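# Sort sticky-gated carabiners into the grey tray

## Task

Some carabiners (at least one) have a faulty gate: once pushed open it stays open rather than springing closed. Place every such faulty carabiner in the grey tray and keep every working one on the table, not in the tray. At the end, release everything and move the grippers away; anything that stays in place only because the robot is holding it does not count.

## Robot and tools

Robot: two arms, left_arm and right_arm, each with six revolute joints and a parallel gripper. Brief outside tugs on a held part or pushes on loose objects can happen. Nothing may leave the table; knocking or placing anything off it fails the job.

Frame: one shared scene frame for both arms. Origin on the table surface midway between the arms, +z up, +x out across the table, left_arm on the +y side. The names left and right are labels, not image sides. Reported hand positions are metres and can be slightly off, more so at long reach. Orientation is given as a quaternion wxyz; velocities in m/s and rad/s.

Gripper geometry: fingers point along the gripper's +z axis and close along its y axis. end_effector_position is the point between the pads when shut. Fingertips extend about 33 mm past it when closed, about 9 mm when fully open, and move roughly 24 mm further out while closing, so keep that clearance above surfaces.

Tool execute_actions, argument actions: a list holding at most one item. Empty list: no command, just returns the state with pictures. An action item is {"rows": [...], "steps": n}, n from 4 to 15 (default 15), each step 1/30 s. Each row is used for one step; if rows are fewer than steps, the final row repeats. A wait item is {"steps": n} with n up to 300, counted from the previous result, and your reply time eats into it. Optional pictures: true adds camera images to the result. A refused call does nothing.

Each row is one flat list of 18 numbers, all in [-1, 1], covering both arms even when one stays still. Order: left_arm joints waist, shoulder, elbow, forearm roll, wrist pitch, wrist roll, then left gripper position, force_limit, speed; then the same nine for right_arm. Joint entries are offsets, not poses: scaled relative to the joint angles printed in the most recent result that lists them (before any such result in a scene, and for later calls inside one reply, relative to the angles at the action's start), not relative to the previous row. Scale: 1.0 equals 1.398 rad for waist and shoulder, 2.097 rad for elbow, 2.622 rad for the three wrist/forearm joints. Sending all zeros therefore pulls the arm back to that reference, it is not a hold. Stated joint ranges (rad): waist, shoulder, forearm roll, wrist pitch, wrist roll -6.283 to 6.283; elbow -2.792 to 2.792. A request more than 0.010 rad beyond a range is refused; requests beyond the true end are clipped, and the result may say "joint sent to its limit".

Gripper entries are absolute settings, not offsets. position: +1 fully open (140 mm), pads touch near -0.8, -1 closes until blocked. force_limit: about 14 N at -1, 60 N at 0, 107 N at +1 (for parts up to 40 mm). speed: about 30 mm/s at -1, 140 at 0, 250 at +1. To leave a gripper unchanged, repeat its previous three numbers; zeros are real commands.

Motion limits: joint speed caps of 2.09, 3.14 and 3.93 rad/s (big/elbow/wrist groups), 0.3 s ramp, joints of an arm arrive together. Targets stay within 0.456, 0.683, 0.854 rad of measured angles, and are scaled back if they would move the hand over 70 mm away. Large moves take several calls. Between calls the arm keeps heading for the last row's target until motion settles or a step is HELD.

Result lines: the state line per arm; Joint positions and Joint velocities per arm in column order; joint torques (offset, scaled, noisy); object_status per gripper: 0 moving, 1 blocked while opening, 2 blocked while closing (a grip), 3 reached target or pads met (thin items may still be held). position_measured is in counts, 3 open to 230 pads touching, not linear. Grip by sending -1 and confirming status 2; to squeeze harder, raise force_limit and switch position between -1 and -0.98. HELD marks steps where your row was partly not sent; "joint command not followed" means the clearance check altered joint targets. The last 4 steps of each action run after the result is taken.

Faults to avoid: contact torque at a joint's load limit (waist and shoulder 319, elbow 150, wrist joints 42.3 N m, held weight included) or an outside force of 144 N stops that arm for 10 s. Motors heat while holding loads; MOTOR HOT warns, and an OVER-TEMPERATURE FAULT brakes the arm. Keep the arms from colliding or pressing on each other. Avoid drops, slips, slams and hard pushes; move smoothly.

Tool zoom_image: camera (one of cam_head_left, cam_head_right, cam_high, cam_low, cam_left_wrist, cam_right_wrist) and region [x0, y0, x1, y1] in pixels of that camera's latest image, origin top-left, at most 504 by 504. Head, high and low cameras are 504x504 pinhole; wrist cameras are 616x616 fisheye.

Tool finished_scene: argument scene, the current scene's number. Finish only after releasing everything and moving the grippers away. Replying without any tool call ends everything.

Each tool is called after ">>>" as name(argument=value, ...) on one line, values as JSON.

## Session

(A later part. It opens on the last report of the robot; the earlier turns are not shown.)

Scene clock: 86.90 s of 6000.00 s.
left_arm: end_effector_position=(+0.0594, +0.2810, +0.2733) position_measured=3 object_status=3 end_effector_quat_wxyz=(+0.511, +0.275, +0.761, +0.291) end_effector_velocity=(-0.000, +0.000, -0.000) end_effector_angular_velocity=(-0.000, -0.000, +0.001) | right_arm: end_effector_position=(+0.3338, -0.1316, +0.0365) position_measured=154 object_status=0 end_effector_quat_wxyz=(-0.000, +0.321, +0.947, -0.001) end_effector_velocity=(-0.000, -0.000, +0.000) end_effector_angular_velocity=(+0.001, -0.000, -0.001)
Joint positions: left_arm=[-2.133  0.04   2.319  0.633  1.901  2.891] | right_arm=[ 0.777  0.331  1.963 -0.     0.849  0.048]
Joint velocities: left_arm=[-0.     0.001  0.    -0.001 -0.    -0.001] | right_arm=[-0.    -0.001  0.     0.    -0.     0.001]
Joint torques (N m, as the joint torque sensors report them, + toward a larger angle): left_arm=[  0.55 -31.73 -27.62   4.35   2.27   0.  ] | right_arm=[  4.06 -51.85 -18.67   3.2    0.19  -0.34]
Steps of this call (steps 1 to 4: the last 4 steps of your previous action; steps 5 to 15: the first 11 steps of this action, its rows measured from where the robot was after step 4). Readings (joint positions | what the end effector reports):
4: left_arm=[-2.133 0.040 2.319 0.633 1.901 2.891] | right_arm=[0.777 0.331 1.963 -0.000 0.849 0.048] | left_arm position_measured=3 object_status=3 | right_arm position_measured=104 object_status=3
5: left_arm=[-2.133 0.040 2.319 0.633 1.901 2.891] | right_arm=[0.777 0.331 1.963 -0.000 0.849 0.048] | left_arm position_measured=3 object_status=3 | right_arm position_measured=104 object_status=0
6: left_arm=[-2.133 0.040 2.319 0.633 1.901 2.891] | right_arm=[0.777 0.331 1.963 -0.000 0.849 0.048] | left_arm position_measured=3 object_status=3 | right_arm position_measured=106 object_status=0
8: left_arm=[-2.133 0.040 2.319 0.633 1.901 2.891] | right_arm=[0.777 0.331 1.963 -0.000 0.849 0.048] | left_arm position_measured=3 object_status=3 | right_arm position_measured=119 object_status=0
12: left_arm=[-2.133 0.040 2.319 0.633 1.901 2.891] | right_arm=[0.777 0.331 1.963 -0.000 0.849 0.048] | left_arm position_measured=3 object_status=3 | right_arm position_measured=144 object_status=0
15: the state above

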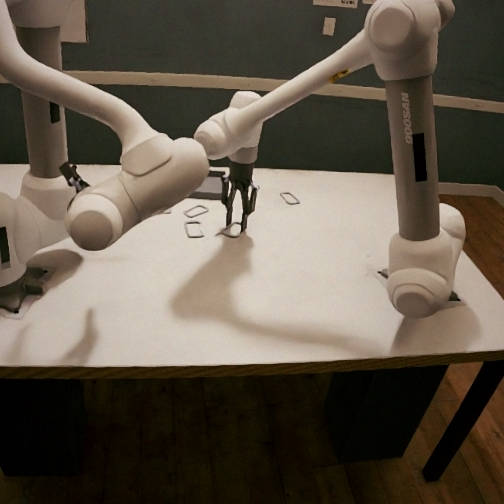

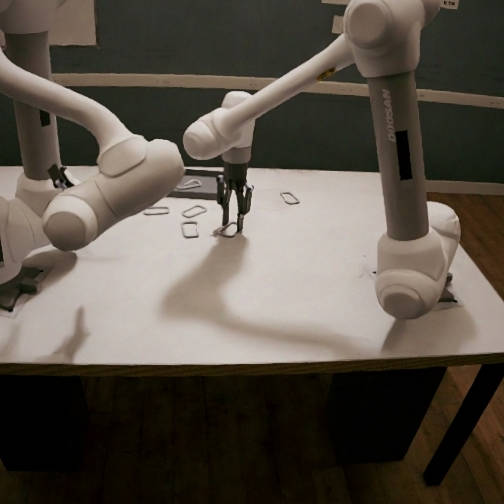

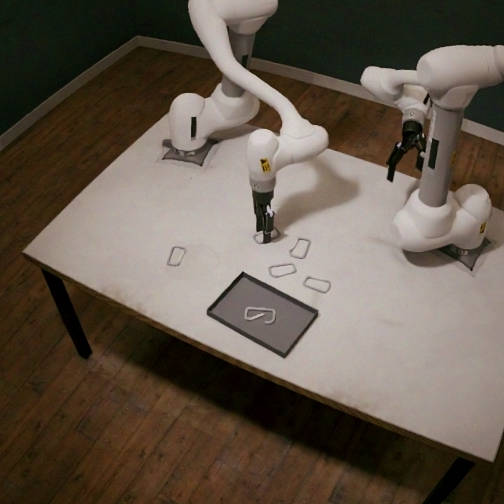

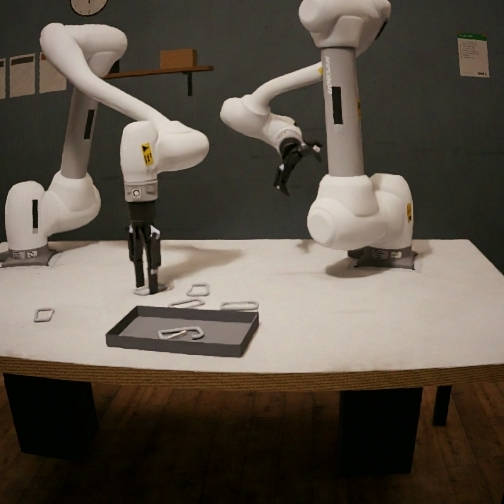

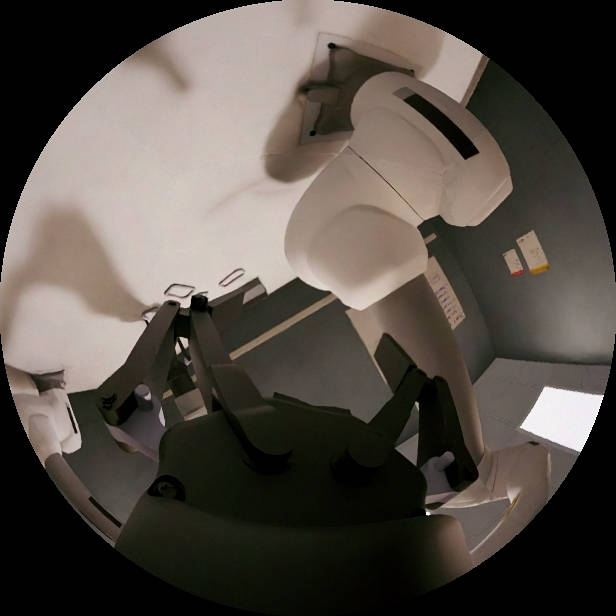

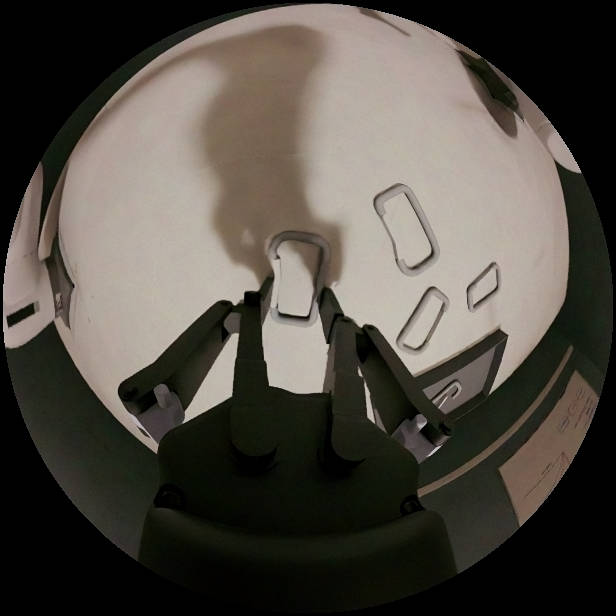

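>>> execute_actions(actions=[{"rows":[[0,0,0,0,0,0,1,0,0,0.002,-0.003,-0.0007,0,0.0022,0,-0.3,-0.8,-0.2],[0,0,0,0,0,0,1,0,0,0.0046,-0.003,-0.0007,0,0.0022,0,-0.3,-0.8,-0.2],[0,0,0,0,0,0,1,0,0,0.0046,-0.003,-0.0007,0,0.0022,0,-0.3,-0.8,-0.2],[0,0,0,0,0,0,1,0,0,0.0046,-0.0036,-0.0007,0,0.0025,0,-0.55,-0.6,-0.3]],"steps":15}])

>>> execute_actions(actions=[{"steps":8}], pictures=true)

>>> zoom_image(camera="cam_right_wrist", region=[200,200,400,400])

Scene clock: 87.57 s of 6000.00 s.
left_arm: end_effector_position=(+0.0594, +0.2810, +0.2733) position_measured=3 object_status=3 end_effector_quat_wxyz=(+0.511, +0.275, +0.761, +0.291) end_effector_velocity=(-0.000, -0.000, +0.000) end_effector_angular_velocity=(-0.000, -0.000, -0.002) | right_arm: end_effector_position=(+0.3301, -0.1300, +0.0402) position_measured=156 object_status=2 end_effector_quat_wxyz=(-0.000, +0.318, +0.948, -0.001) end_effector_velocity=(-0.001, +0.000, -0.000) end_effector_angular_velocity=(-0.002, +0.001, +0.001)
Joint positions: left_arm=[-2.133  0.04   2.319  0.633  1.901  2.891] | right_arm=[ 0.783  0.326  1.961 -0.     0.855  0.048]
Joint velocities: left_arm=[-0.001 -0.     0.     0.     0.     0.   ] | right_arm=[ 0.001  0.001 -0.     0.     0.001  0.   ]
Joint torques (N m, as the joint torque sensors report them, + toward a larger angle): left_arm=[ -0.25 -31.32 -27.85   4.33   2.29  -0.03] | right_arm=[  4.   -64.17 -30.18   3.39  -0.19  -0.49]
Steps of this call (steps 1 to 4: the last 4 steps of your previous action; steps 5 to 9: the robot went on to your last target; steps 10 to 20: the first 11 steps of this action). Readings (joint positions | what the end effector reports):
10: left_arm=[-2.133 0.040 2.319 0.633 1.901 2.891] | right_arm=[0.777 0.331 1.963 -0.000 0.849 0.048] | left_arm position_measured=3 object_status=3 | right_arm position_measured=154 object_status=2
11: left_arm=[-2.133 0.040 2.319 0.633 1.901 2.891] | right_arm=[0.778 0.330 1.963 -0.000 0.851 0.048] | left_arm position_measured=3 object_status=3 | right_arm position_measured=154 object_status=2
13: left_arm=[-2.133 0.040 2.319 0.633 1.901 2.891] | right_arm=[0.781 0.328 1.962 -0.000 0.853 0.048] | left_arm position_measured=3 object_status=3 | right_arm position_measured=154 object_status=0
17: left_arm=[-2.133 0.040 2.319 0.633 1.901 2.891] | right_arm=[0.783 0.326 1.961 -0.000 0.855 0.048] | left_arm position_measured=3 object_status=3 | right_arm position_measured=156 object_status=0
20: the state above

Scene clock: 87.83 s of 6000.00 s.
left_arm: end_effector_position=(+0.0594, +0.2810, +0.2733) position_measured=3 object_status=3 end_effector_quat_wxyz=(+0.511, +0.275, +0.761, +0.291) end_effector_velocity=(+0.000, -0.000, +0.001) end_effector_angular_velocity=(-0.002, +0.001, -0.002) | right_arm: end_effector_position=(+0.3301, -0.1300, +0.0403) position_measured=156 object_status=2 end_effector_quat_wxyz=(-0.000, +0.318, +0.948, -0.001) end_effector_velocity=(-0.000, +0.000, -0.000) end_effector_angular_velocity=(-0.000, +0.001, -0.000)
Joint positions: left_arm=[-2.133  0.04   2.319  0.633  1.901  2.891] | right_arm=[ 0.784  0.326  1.961 -0.     0.856  0.048]
Joint velocities: left_arm=[-0.001 -0.002 -0.     0.001  0.     0.   ] | right_arm=[ 0.     0.001 -0.     0.001 -0.    -0.   ]
Joint torques (N m, as the joint torque sensors report them, + toward a larger angle): left_arm=[ -0.27 -31.13 -27.61   4.37   2.21   0.06] | right_arm=[  2.22 -66.53 -30.33   3.22  -0.11  -0.3 ]
Kept back: nothing.
Steps of this call (steps 1 to 4: the last 4 steps of your previous action; steps 5 to 8: the robot went on to your last target). Readings (joint positions | what the end effector reports):
1: left_arm=[-2.133 0.040 2.319 0.633 1.901 2.891] | right_arm=[0.783 0.326 1.961 -0.000 0.856 0.048] | left_arm position_measured=3 object_status=3 | right_arm position_measured=156 object_status=2
2: left_arm=[-2.133 0.040 2.319 0.633 1.901 2.891] | right_arm=[0.783 0.326 1.961 -0.000 0.856 0.048] | left_arm position_measured=3 object_status=3 | right_arm position_measured=156 object_status=2
4: left_arm=[-2.133 0.040 2.319 0.633 1.901 2.891] | right_arm=[0.784 0.326 1.961 -0.000 0.856 0.048] | left_arm position_measured=3 object_status=3 | right_arm position_measured=156 object_status=2
8: the state above

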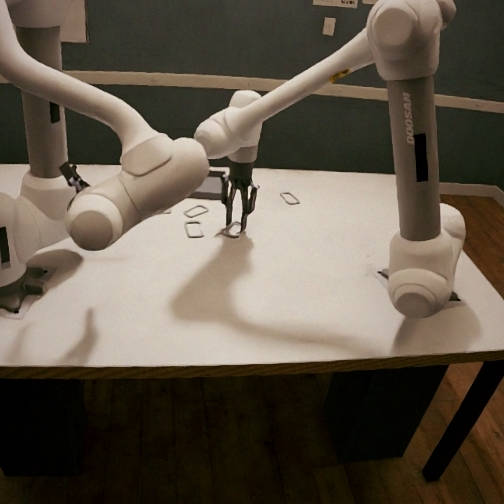

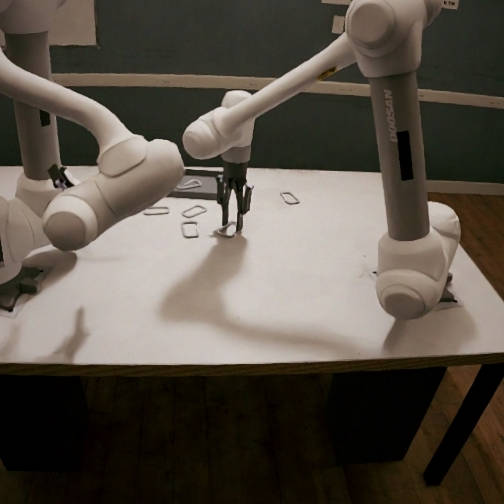

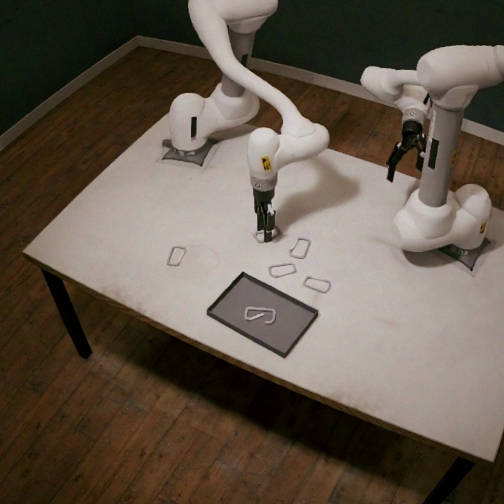

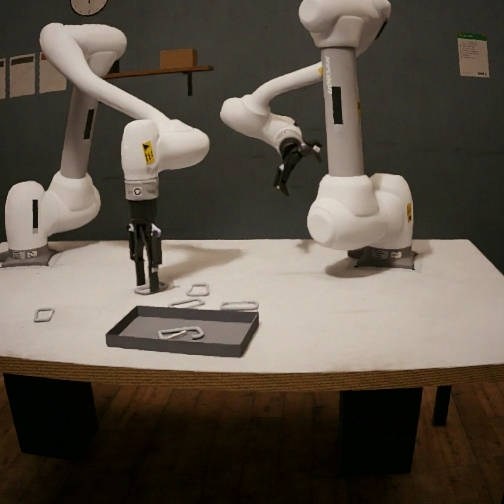

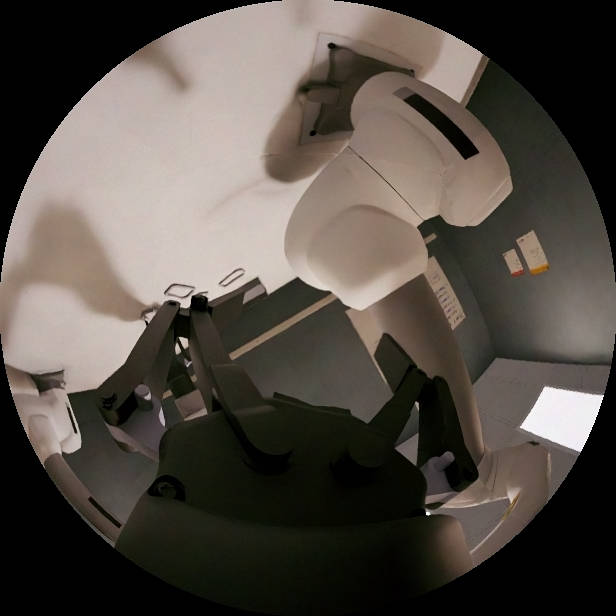

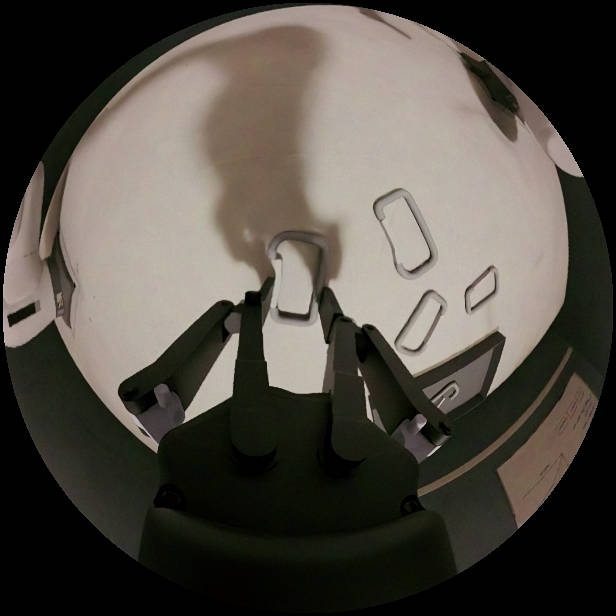

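Region (200, 200, 400, 400) of cam_right_wrist's 616x616 image, scaled by 2.520, with more detail than that image has.

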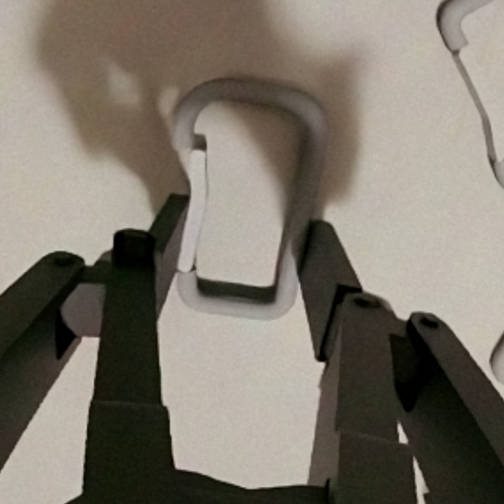

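>>> execute_actions(actions=[{"rows":[[0,0,0,0,0,0,1,0,0,0,0,0,0,0,0,0.0,-0.8,0.3],[0,0,0,0,0,0,1,0,0,0,0,0,0,0,0,0.0,-0.8,0.3],[0,0,0,0,0,0,1,0,0,0,0,0,0,0,0,0.0,-0.8,0.3],[0,0,0,0,0,0,1,0,0,0.006,0,0,0,0,0,0.0,-0.8,0.3],[0,0,0,0,0,0,1,0,0,0.0137,0.001,0,0,-0.0008,0.007,0.0,-0.8,0.3],[0,0,0,0,0,0,1,0,0,0.0137,0.001,0,0,-0.0008,0.007,0.0,-0.8,0.3],[0,0,0,0,0,0,1,0,0,0.0137,0.001,0,0,-0.0008,0.007,0.0,-0.8,0.3],[0,0,0,0,0,0,1,0,0,0.0137,0.001,0,0,-0.0008,0.007,0.0,-0.8,0.3],[0,0,0,0,0,0,1,0,0,0.0137,0.001,0,0,-0.0008,0.007,0.0,-0.8,0.3],[0,0,0,0,0,0,1,0,0,0.0137,0.001,0,0,-0.0008,0.007,-0.55,-0.6,-0.3]],"steps":15}])

>>> execute_actions(actions=[{"steps":22}], pictures=true)

>>> zoom_image(camera="cam_right_wrist", region=[200,200,400,400])

Scene clock: 88.63 s of 6000.00 s.
left_arm: end_effector_position=(+0.0594, +0.2810, +0.2733) position_measured=3 object_status=3 end_effector_quat_wxyz=(+0.511, +0.275, +0.761, +0.291) end_effector_velocity=(-0.001, -0.000, -0.000) end_effector_angular_velocity=(-0.001, -0.001, -0.001) | right_arm: end_effector_position=(+0.3207, -0.1238, +0.0396) position_measured=130 object_status=0 end_effector_quat_wxyz=(+0.000, +0.317, +0.948, -0.000) end_effector_velocity=(-0.007, +0.005, -0.001) end_effector_angular_velocity=(+0.001, -0.001, -0.004)
Joint positions: left_arm=[-2.133  0.04   2.319  0.633  1.901  2.891] | right_arm=[ 0.802  0.327  1.961 -0.     0.854  0.065]
Joint velocities: left_arm=[-0.002  0.001  0.    -0.    -0.    -0.001] | right_arm=[ 0.014  0.002 -0.001 -0.    -0.003  0.018]
Joint torques (N m, as the joint torque sensors report them, + toward a larger angle): left_arm=[ -0.36 -30.7  -27.65   4.4    2.18  -0.03] | right_arm=[  4.58 -65.14 -29.91   3.09   0.17  -0.17]
Steps of this call (steps 1 to 13: the robot went on to your last target; steps 14 to 24: the first 11 steps of this action). Readings (joint positions | what the end effector reports):
14: left_arm=[-2.133 0.040 2.319 0.633 1.901 2.891] | right_arm=[0.784 0.326 1.961 -0.000 0.856 0.048] | left_arm position_measured=3 object_status=3 | right_arm position_measured=156 object_status=0
15: left_arm=[-2.133 0.040 2.319 0.633 1.901 2.891] | right_arm=[0.784 0.326 1.961 -0.000 0.856 0.048] | left_arm position_measured=3 object_status=3 | right_arm position_measured=156 object_status=0
17: left_arm=[-2.133 0.040 2.319 0.633 1.901 2.891] | right_arm=[0.784 0.326 1.961 -0.000 0.856 0.048] | left_arm position_measured=3 object_status=3 | right_arm position_measured=135 object_status=0
21: left_arm=[-2.133 0.040 2.319 0.633 1.901 2.891] | right_arm=[0.798 0.326 1.961 -0.000 0.854 0.061] | left_arm position_measured=3 object_status=3 | right_arm position_measured=129 object_status=0
24: the state above

Scene clock: 89.37 s of 6000.00 s.
left_arm: end_effector_position=(+0.0594, +0.2810, +0.2733) position_measured=3 object_status=3 end_effector_quat_wxyz=(+0.511, +0.275, +0.761, +0.291) end_effector_velocity=(-0.000, -0.000, +0.000) end_effector_angular_velocity=(-0.001, +0.000, -0.000) | right_arm: end_effector_position=(+0.3202, -0.1234, +0.0395) position_measured=177 object_status=2 end_effector_quat_wxyz=(+0.000, +0.317, +0.948, -0.000) end_effector_velocity=(-0.000, -0.001, -0.000) end_effector_angular_velocity=(-0.001, +0.000, -0.000)
Joint positions: left_arm=[-2.133  0.04   2.319  0.633  1.901  2.891] | right_arm=[ 0.803  0.327  1.961 -0.     0.853  0.067]
Joint velocities: left_arm=[-0. -0. -0.  0.  0. -0.] | right_arm=[-0.    -0.     0.001 -0.     0.001  0.   ]
Joint torques (N m, as the joint torque sensors report them, + toward a larger angle): left_arm=[ -0.83 -31.   -27.47   4.42   2.32  -0.02] | right_arm=[  4.75 -28.13   4.96   4.11   6.23  -0.31]
Kept back: nothing.
Steps of this call (steps 1 to 4: the last 4 steps of your previous action; steps 5 to 15: the robot went on to your last target; steps 16 to 22: nothing new was sent). Readings (joint positions | what the end effector reports):
1: left_arm=[-2.133 0.040 2.319 0.633 1.901 2.891] | right_arm=[0.802 0.327 1.961 -0.000 0.854 0.066] | left_arm position_measured=3 object_status=3 | right_arm position_measured=136 object_status=0
2: left_arm=[-2.133 0.040 2.319 0.633 1.901 2.891] | right_arm=[0.802 0.327 1.961 -0.000 0.854 0.066] | left_arm position_measured=3 object_status=3 | right_arm position_measured=142 object_status=0
4: left_arm=[-2.133 0.040 2.319 0.633 1.901 2.891] | right_arm=[0.803 0.327 1.961 -0.000 0.853 0.066] | left_arm position_measured=3 object_status=3 | right_arm position_measured=154 object_status=0
8: left_arm=[-2.133 0.040 2.319 0.633 1.901 2.891] | right_arm=[0.803 0.327 1.961 -0.000 0.853 0.067] | left_arm position_measured=3 object_status=3 | right_arm position_measured=170 object_status=0
22: the state above
All arms were judged still, so your last target was given up. Only a new action makes them travel on or press farther. Fingers that are still opening or closing keep moving.

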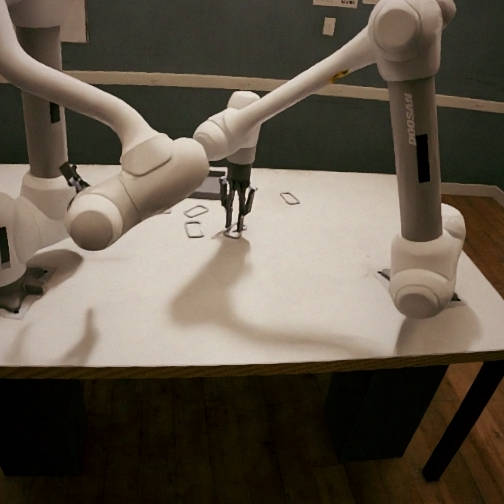

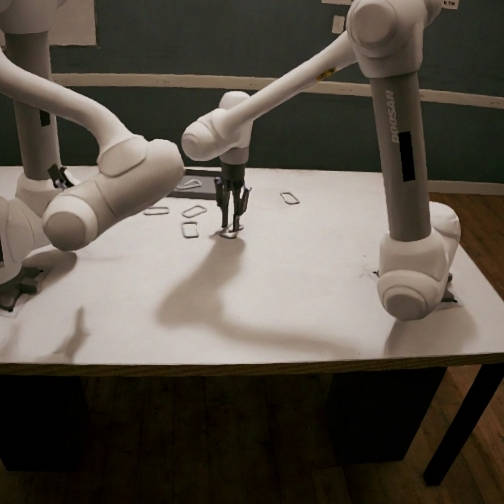

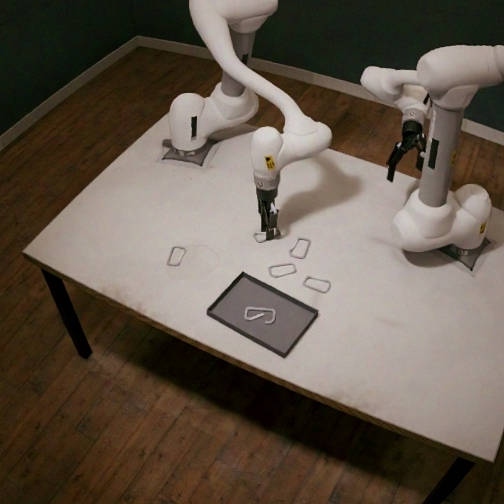

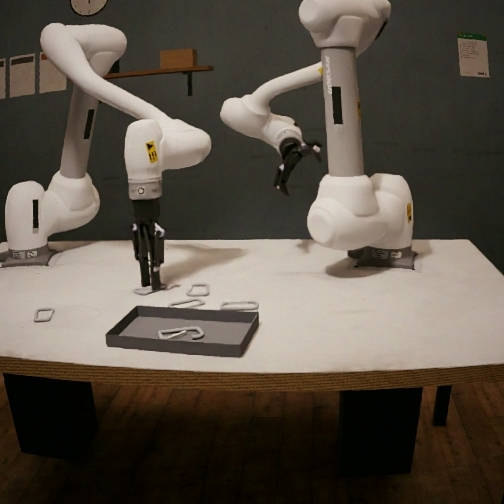

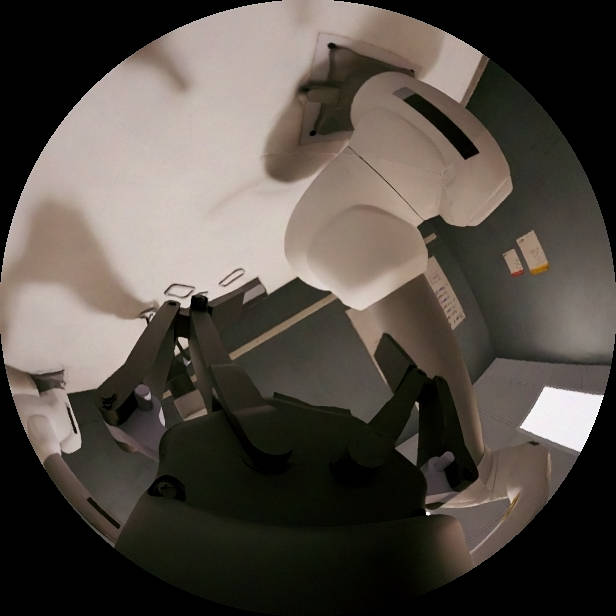

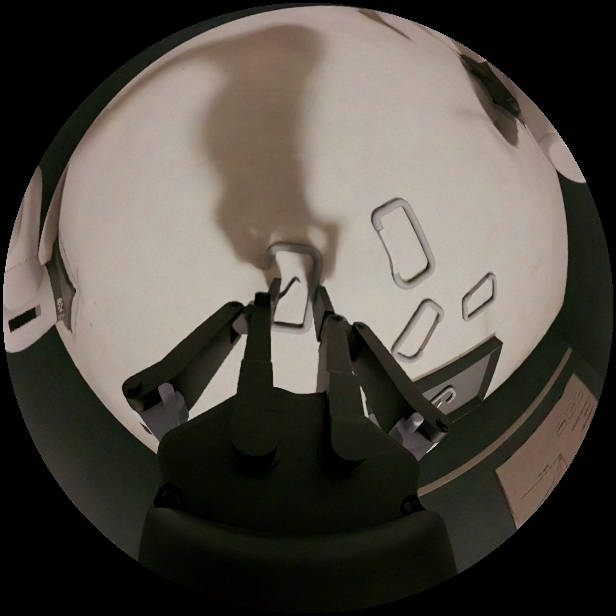

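Region (200, 200, 400, 400) of cam_right_wrist's 616x616 image, scaled by 2.520, with more detail than that image has.

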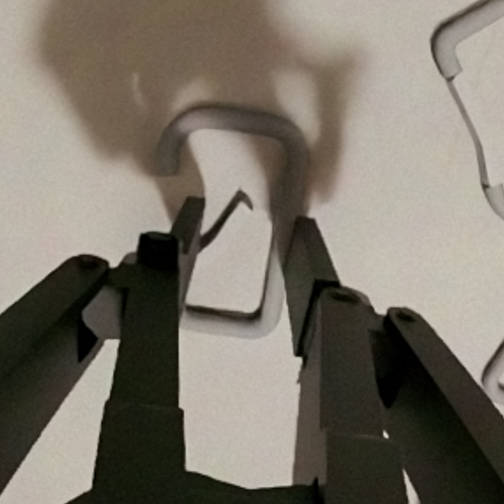

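Gate is open (but pressing table). Open and lift.

>>> execute_actions(actions=[{"rows":[[0,0,0,0,0,0,1,0,0,0,-0.003,-0.0007,0,0.0022,0,0.2,-0.6,-0.2],[0,0,0,0,0,0,1,0,0,0,-0.003,-0.0007,0,0.0022,0,0.2,-0.6,-0.2]],"steps":15}])

>>> execute_actions(actions=[{"steps":10}])

>>> execute_actions(actions=[{"rows":[[0,0,0,0,0,0,1,0,0,0,-0.034,-0.008,0,0.025,0,0.2,-0.6,-0.2]],"steps":15}], pictures=true)

>>> zoom_image(camera="cam_right_wrist", region=[200,200,400,400])

Scene clock: 89.93 s of 6000.00 s.
left_arm: end_effector_position=(+0.0594, +0.2810, +0.2733) position_measured=3 object_status=3 end_effector_quat_wxyz=(+0.511, +0.275, +0.761, +0.291) end_effector_velocity=(+0.000, +0.000, +0.000) end_effector_angular_velocity=(-0.001, +0.001, +0.001) | right_arm: end_effector_position=(+0.3199, -0.1238, +0.0425) position_measured=117 object_status=0 end_effector_quat_wxyz=(+0.000, +0.317, +0.948, -0.000) end_effector_velocity=(+0.001, +0.001, +0.002) end_effector_angular_velocity=(+0.003, -0.002, -0.001)
Joint positions: left_arm=[-2.133  0.04   2.319  0.633  1.901  2.891] | right_arm=[ 0.803  0.323  1.96  -0.     0.859  0.067]
Joint velocities: left_arm=[ 0.001 -0.001 -0.    -0.001  0.    -0.   ] | right_arm=[-0.    -0.003 -0.001  0.     0.     0.001]
Joint torques (N m, as the joint torque sensors report them, + toward a larger angle): left_arm=[ -0.25 -31.4  -28.04   4.39   2.23  -0.01] | right_arm=[  3.49 -65.32 -30.09   3.29  -0.17  -0.37]
Steps of this call (steps 1 to 6: nothing new was sent; steps 7 to 17: the first 11 steps of this action). Readings (joint positions | what the end effector reports):
7: left_arm=[-2.133 0.040 2.319 0.633 1.901 2.891] | right_arm=[0.803 0.327 1.961 -0.000 0.854 0.067] | left_arm position_measured=3 object_status=3 | right_arm position_measured=177 object_status=0
8: left_arm=[-2.133 0.040 2.319 0.633 1.901 2.891] | right_arm=[0.803 0.327 1.961 -0.000 0.855 0.067] | left_arm position_measured=3 object_status=3 | right_arm position_measured=177 object_status=0
10: left_arm=[-2.133 0.040 2.319 0.633 1.901 2.891] | right_arm=[0.803 0.325 1.961 -0.000 0.858 0.067] | left_arm position_measured=3 object_status=3 | right_arm position_measured=162 object_status=0
14: left_arm=[-2.133 0.040 2.319 0.633 1.901 2.891] | right_arm=[0.803 0.324 1.960 -0.000 0.859 0.067] | left_arm position_measured=3 object_status=3 | right_arm position_measured=136 object_status=0
17: the state above

Scene clock: 90.27 s of 6000.00 s.
left_arm: end_effector_position=(+0.0594, +0.2810, +0.2733) position_measured=3 object_status=3 end_effector_quat_wxyz=(+0.511, +0.275, +0.761, +0.291) end_effector_velocity=(-0.000, +0.000, -0.000) end_effector_angular_velocity=(+0.001, +0.001, +0.000) | right_arm: end_effector_position=(+0.3199, -0.1238, +0.0427) position_measured=104 object_status=3 end_effector_quat_wxyz=(+0.000, +0.317, +0.948, -0.000) end_effector_velocity=(+0.000, +0.000, -0.000) end_effector_angular_velocity=(-0.000, -0.000, +0.002)
Joint positions: left_arm=[-2.133  0.04   2.319  0.633  1.901  2.891] | right_arm=[ 0.803  0.323  1.96  -0.     0.859  0.067]
Joint velocities: left_arm=[ 0.    -0.     0.    -0.001 -0.     0.001] | right_arm=[-0.     0.001 -0.    -0.001 -0.    -0.001]
Joint torques (N m, as the joint torque sensors report them, + toward a larger angle): left_arm=[ -0.06 -31.   -27.71   4.34   2.23   0.07] | right_arm=[  2.59 -63.84 -29.99   3.35   0.23  -0.37]
Kept back: nothing.
Steps of this call (steps 1 to 4: the last 4 steps of your previous action; steps 5 to 10: the robot went on to your last target). Readings (joint positions | what the end effector reports):
1: left_arm=[-2.133 0.040 2.319 0.633 1.901 2.891] | right_arm=[0.803 0.323 1.960 -0.000 0.859 0.067] | left_arm position_measured=3 object_status=3 | right_arm position_measured=111 object_status=0
2: left_arm=[-2.133 0.040 2.319 0.633 1.901 2.891] | right_arm=[0.803 0.323 1.960 -0.000 0.859 0.067] | left_arm position_measured=3 object_status=3 | right_arm position_measured=106 object_status=0
4: left_arm=[-2.133 0.040 2.319 0.633 1.901 2.891] | right_arm=[0.803 0.323 1.960 -0.000 0.859 0.067] | left_arm position_measured=3 object_status=3 | right_arm position_measured=104 object_status=0
8: left_arm=[-2.133 0.040 2.319 0.633 1.901 2.891] | right_arm=[0.803 0.323 1.960 -0.000 0.859 0.067] | left_arm position_measured=3 object_status=3 | right_arm position_measured=104 object_status=3
10: the state above

Scene clock: 90.63 s of 6000.00 s.
left_arm: end_effector_position=(+0.0594, +0.2810, +0.2733) position_measured=3 object_status=3 end_effector_quat_wxyz=(+0.511, +0.275, +0.761, +0.291) end_effector_velocity=(-0.000, -0.000, -0.000) end_effector_angular_velocity=(-0.002, -0.001, +0.001) | right_arm: end_effector_position=(+0.3167, -0.1287, +0.0789) position_measured=104 object_status=3 end_effector_quat_wxyz=(-0.000, +0.317, +0.948, -0.001) end_effector_velocity=(-0.000, -0.001, +0.006) end_effector_angular_velocity=(-0.000, -0.001, -0.000)
Joint positions: left_arm=[-2.133  0.04   2.319  0.633  1.901  2.891] | right_arm=[ 0.803  0.276  1.943 -0.     0.924  0.067]
Joint velocities: left_arm=[ 0.     0.001 -0.     0.    -0.    -0.002] | right_arm=[-0.    -0.007 -0.003 -0.001  0.009  0.001]
Joint torques (N m, as the joint torque sensors report them, + toward a larger angle): left_arm=[ -0.13 -30.98 -27.79   4.35   2.13   0.01] | right_arm=[  2.44 -62.7  -32.17   3.38  -0.05  -0.18]
Steps of this call (steps 1 to 11: the first 11 steps of this action). Readings (joint positions | what the end effector reports):
1: left_arm=[-2.133 0.040 2.319 0.633 1.901 2.891] | right_arm=[0.803 0.323 1.960 -0.000 0.859 0.067] | left_arm position_measured=3 object_status=3 | right_arm position_measured=104 object_status=3
2: left_arm=[-2.133 0.040 2.319 0.633 1.901 2.891] | right_arm=[0.803 0.320 1.959 -0.000 0.864 0.067] | left_arm position_measured=3 object_status=3 | right_arm position_measured=104 object_status=3
4: left_arm=[-2.133 0.040 2.319 0.633 1.901 2.891] | right_arm=[0.803 0.297 1.950 -0.000 0.896 0.067] | left_arm position_measured=3 object_status=3 | right_arm position_measured=104 object_status=3
8: left_arm=[-2.133 0.040 2.319 0.633 1.901 2.891] | right_arm=[0.803 0.277 1.944 -0.000 0.922 0.067] | left_arm position_measured=3 object_status=3 | right_arm position_measured=104 object_status=3
11: the state above

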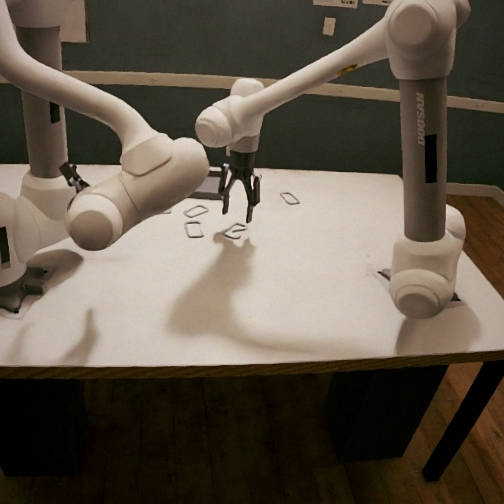

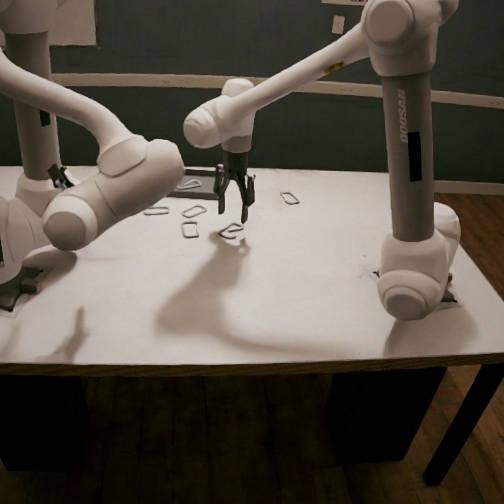

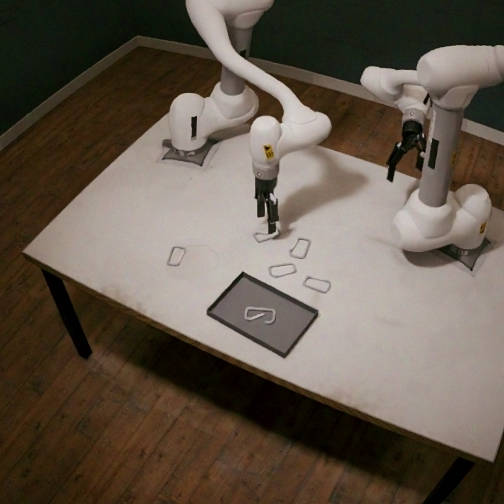

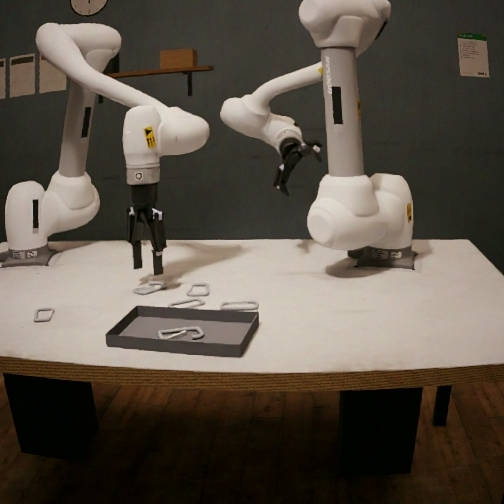

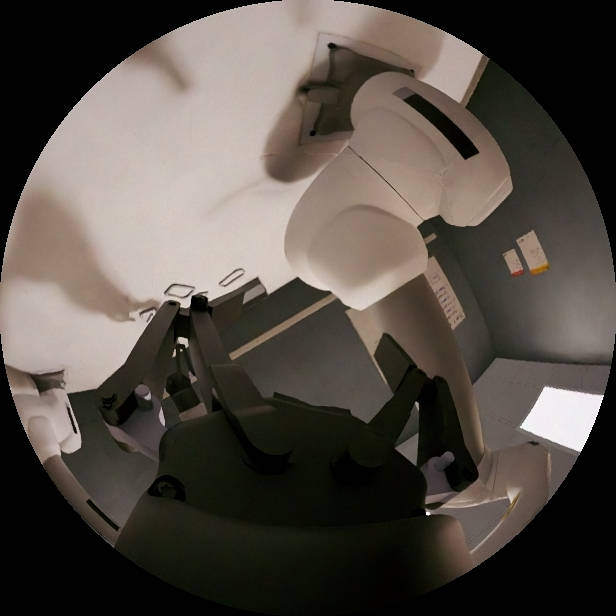

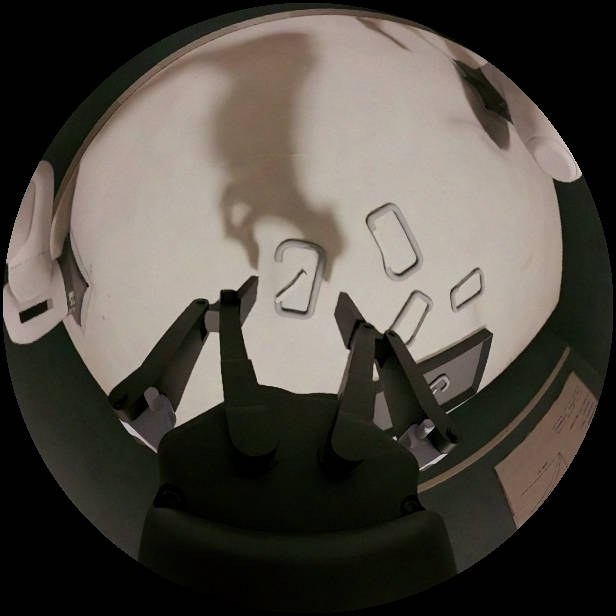

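Region (200, 200, 400, 400) of cam_right_wrist's 616x616 image, scaled by 2.520, with more detail than that image has.

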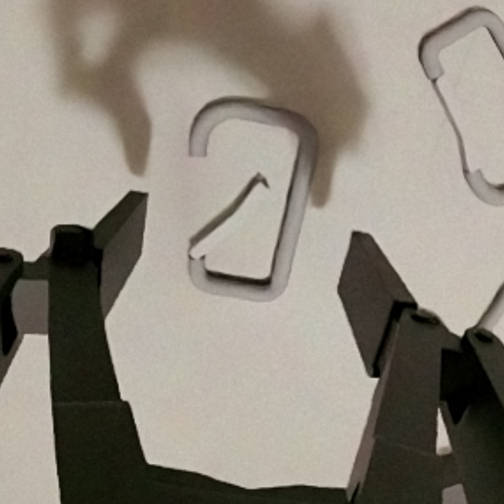

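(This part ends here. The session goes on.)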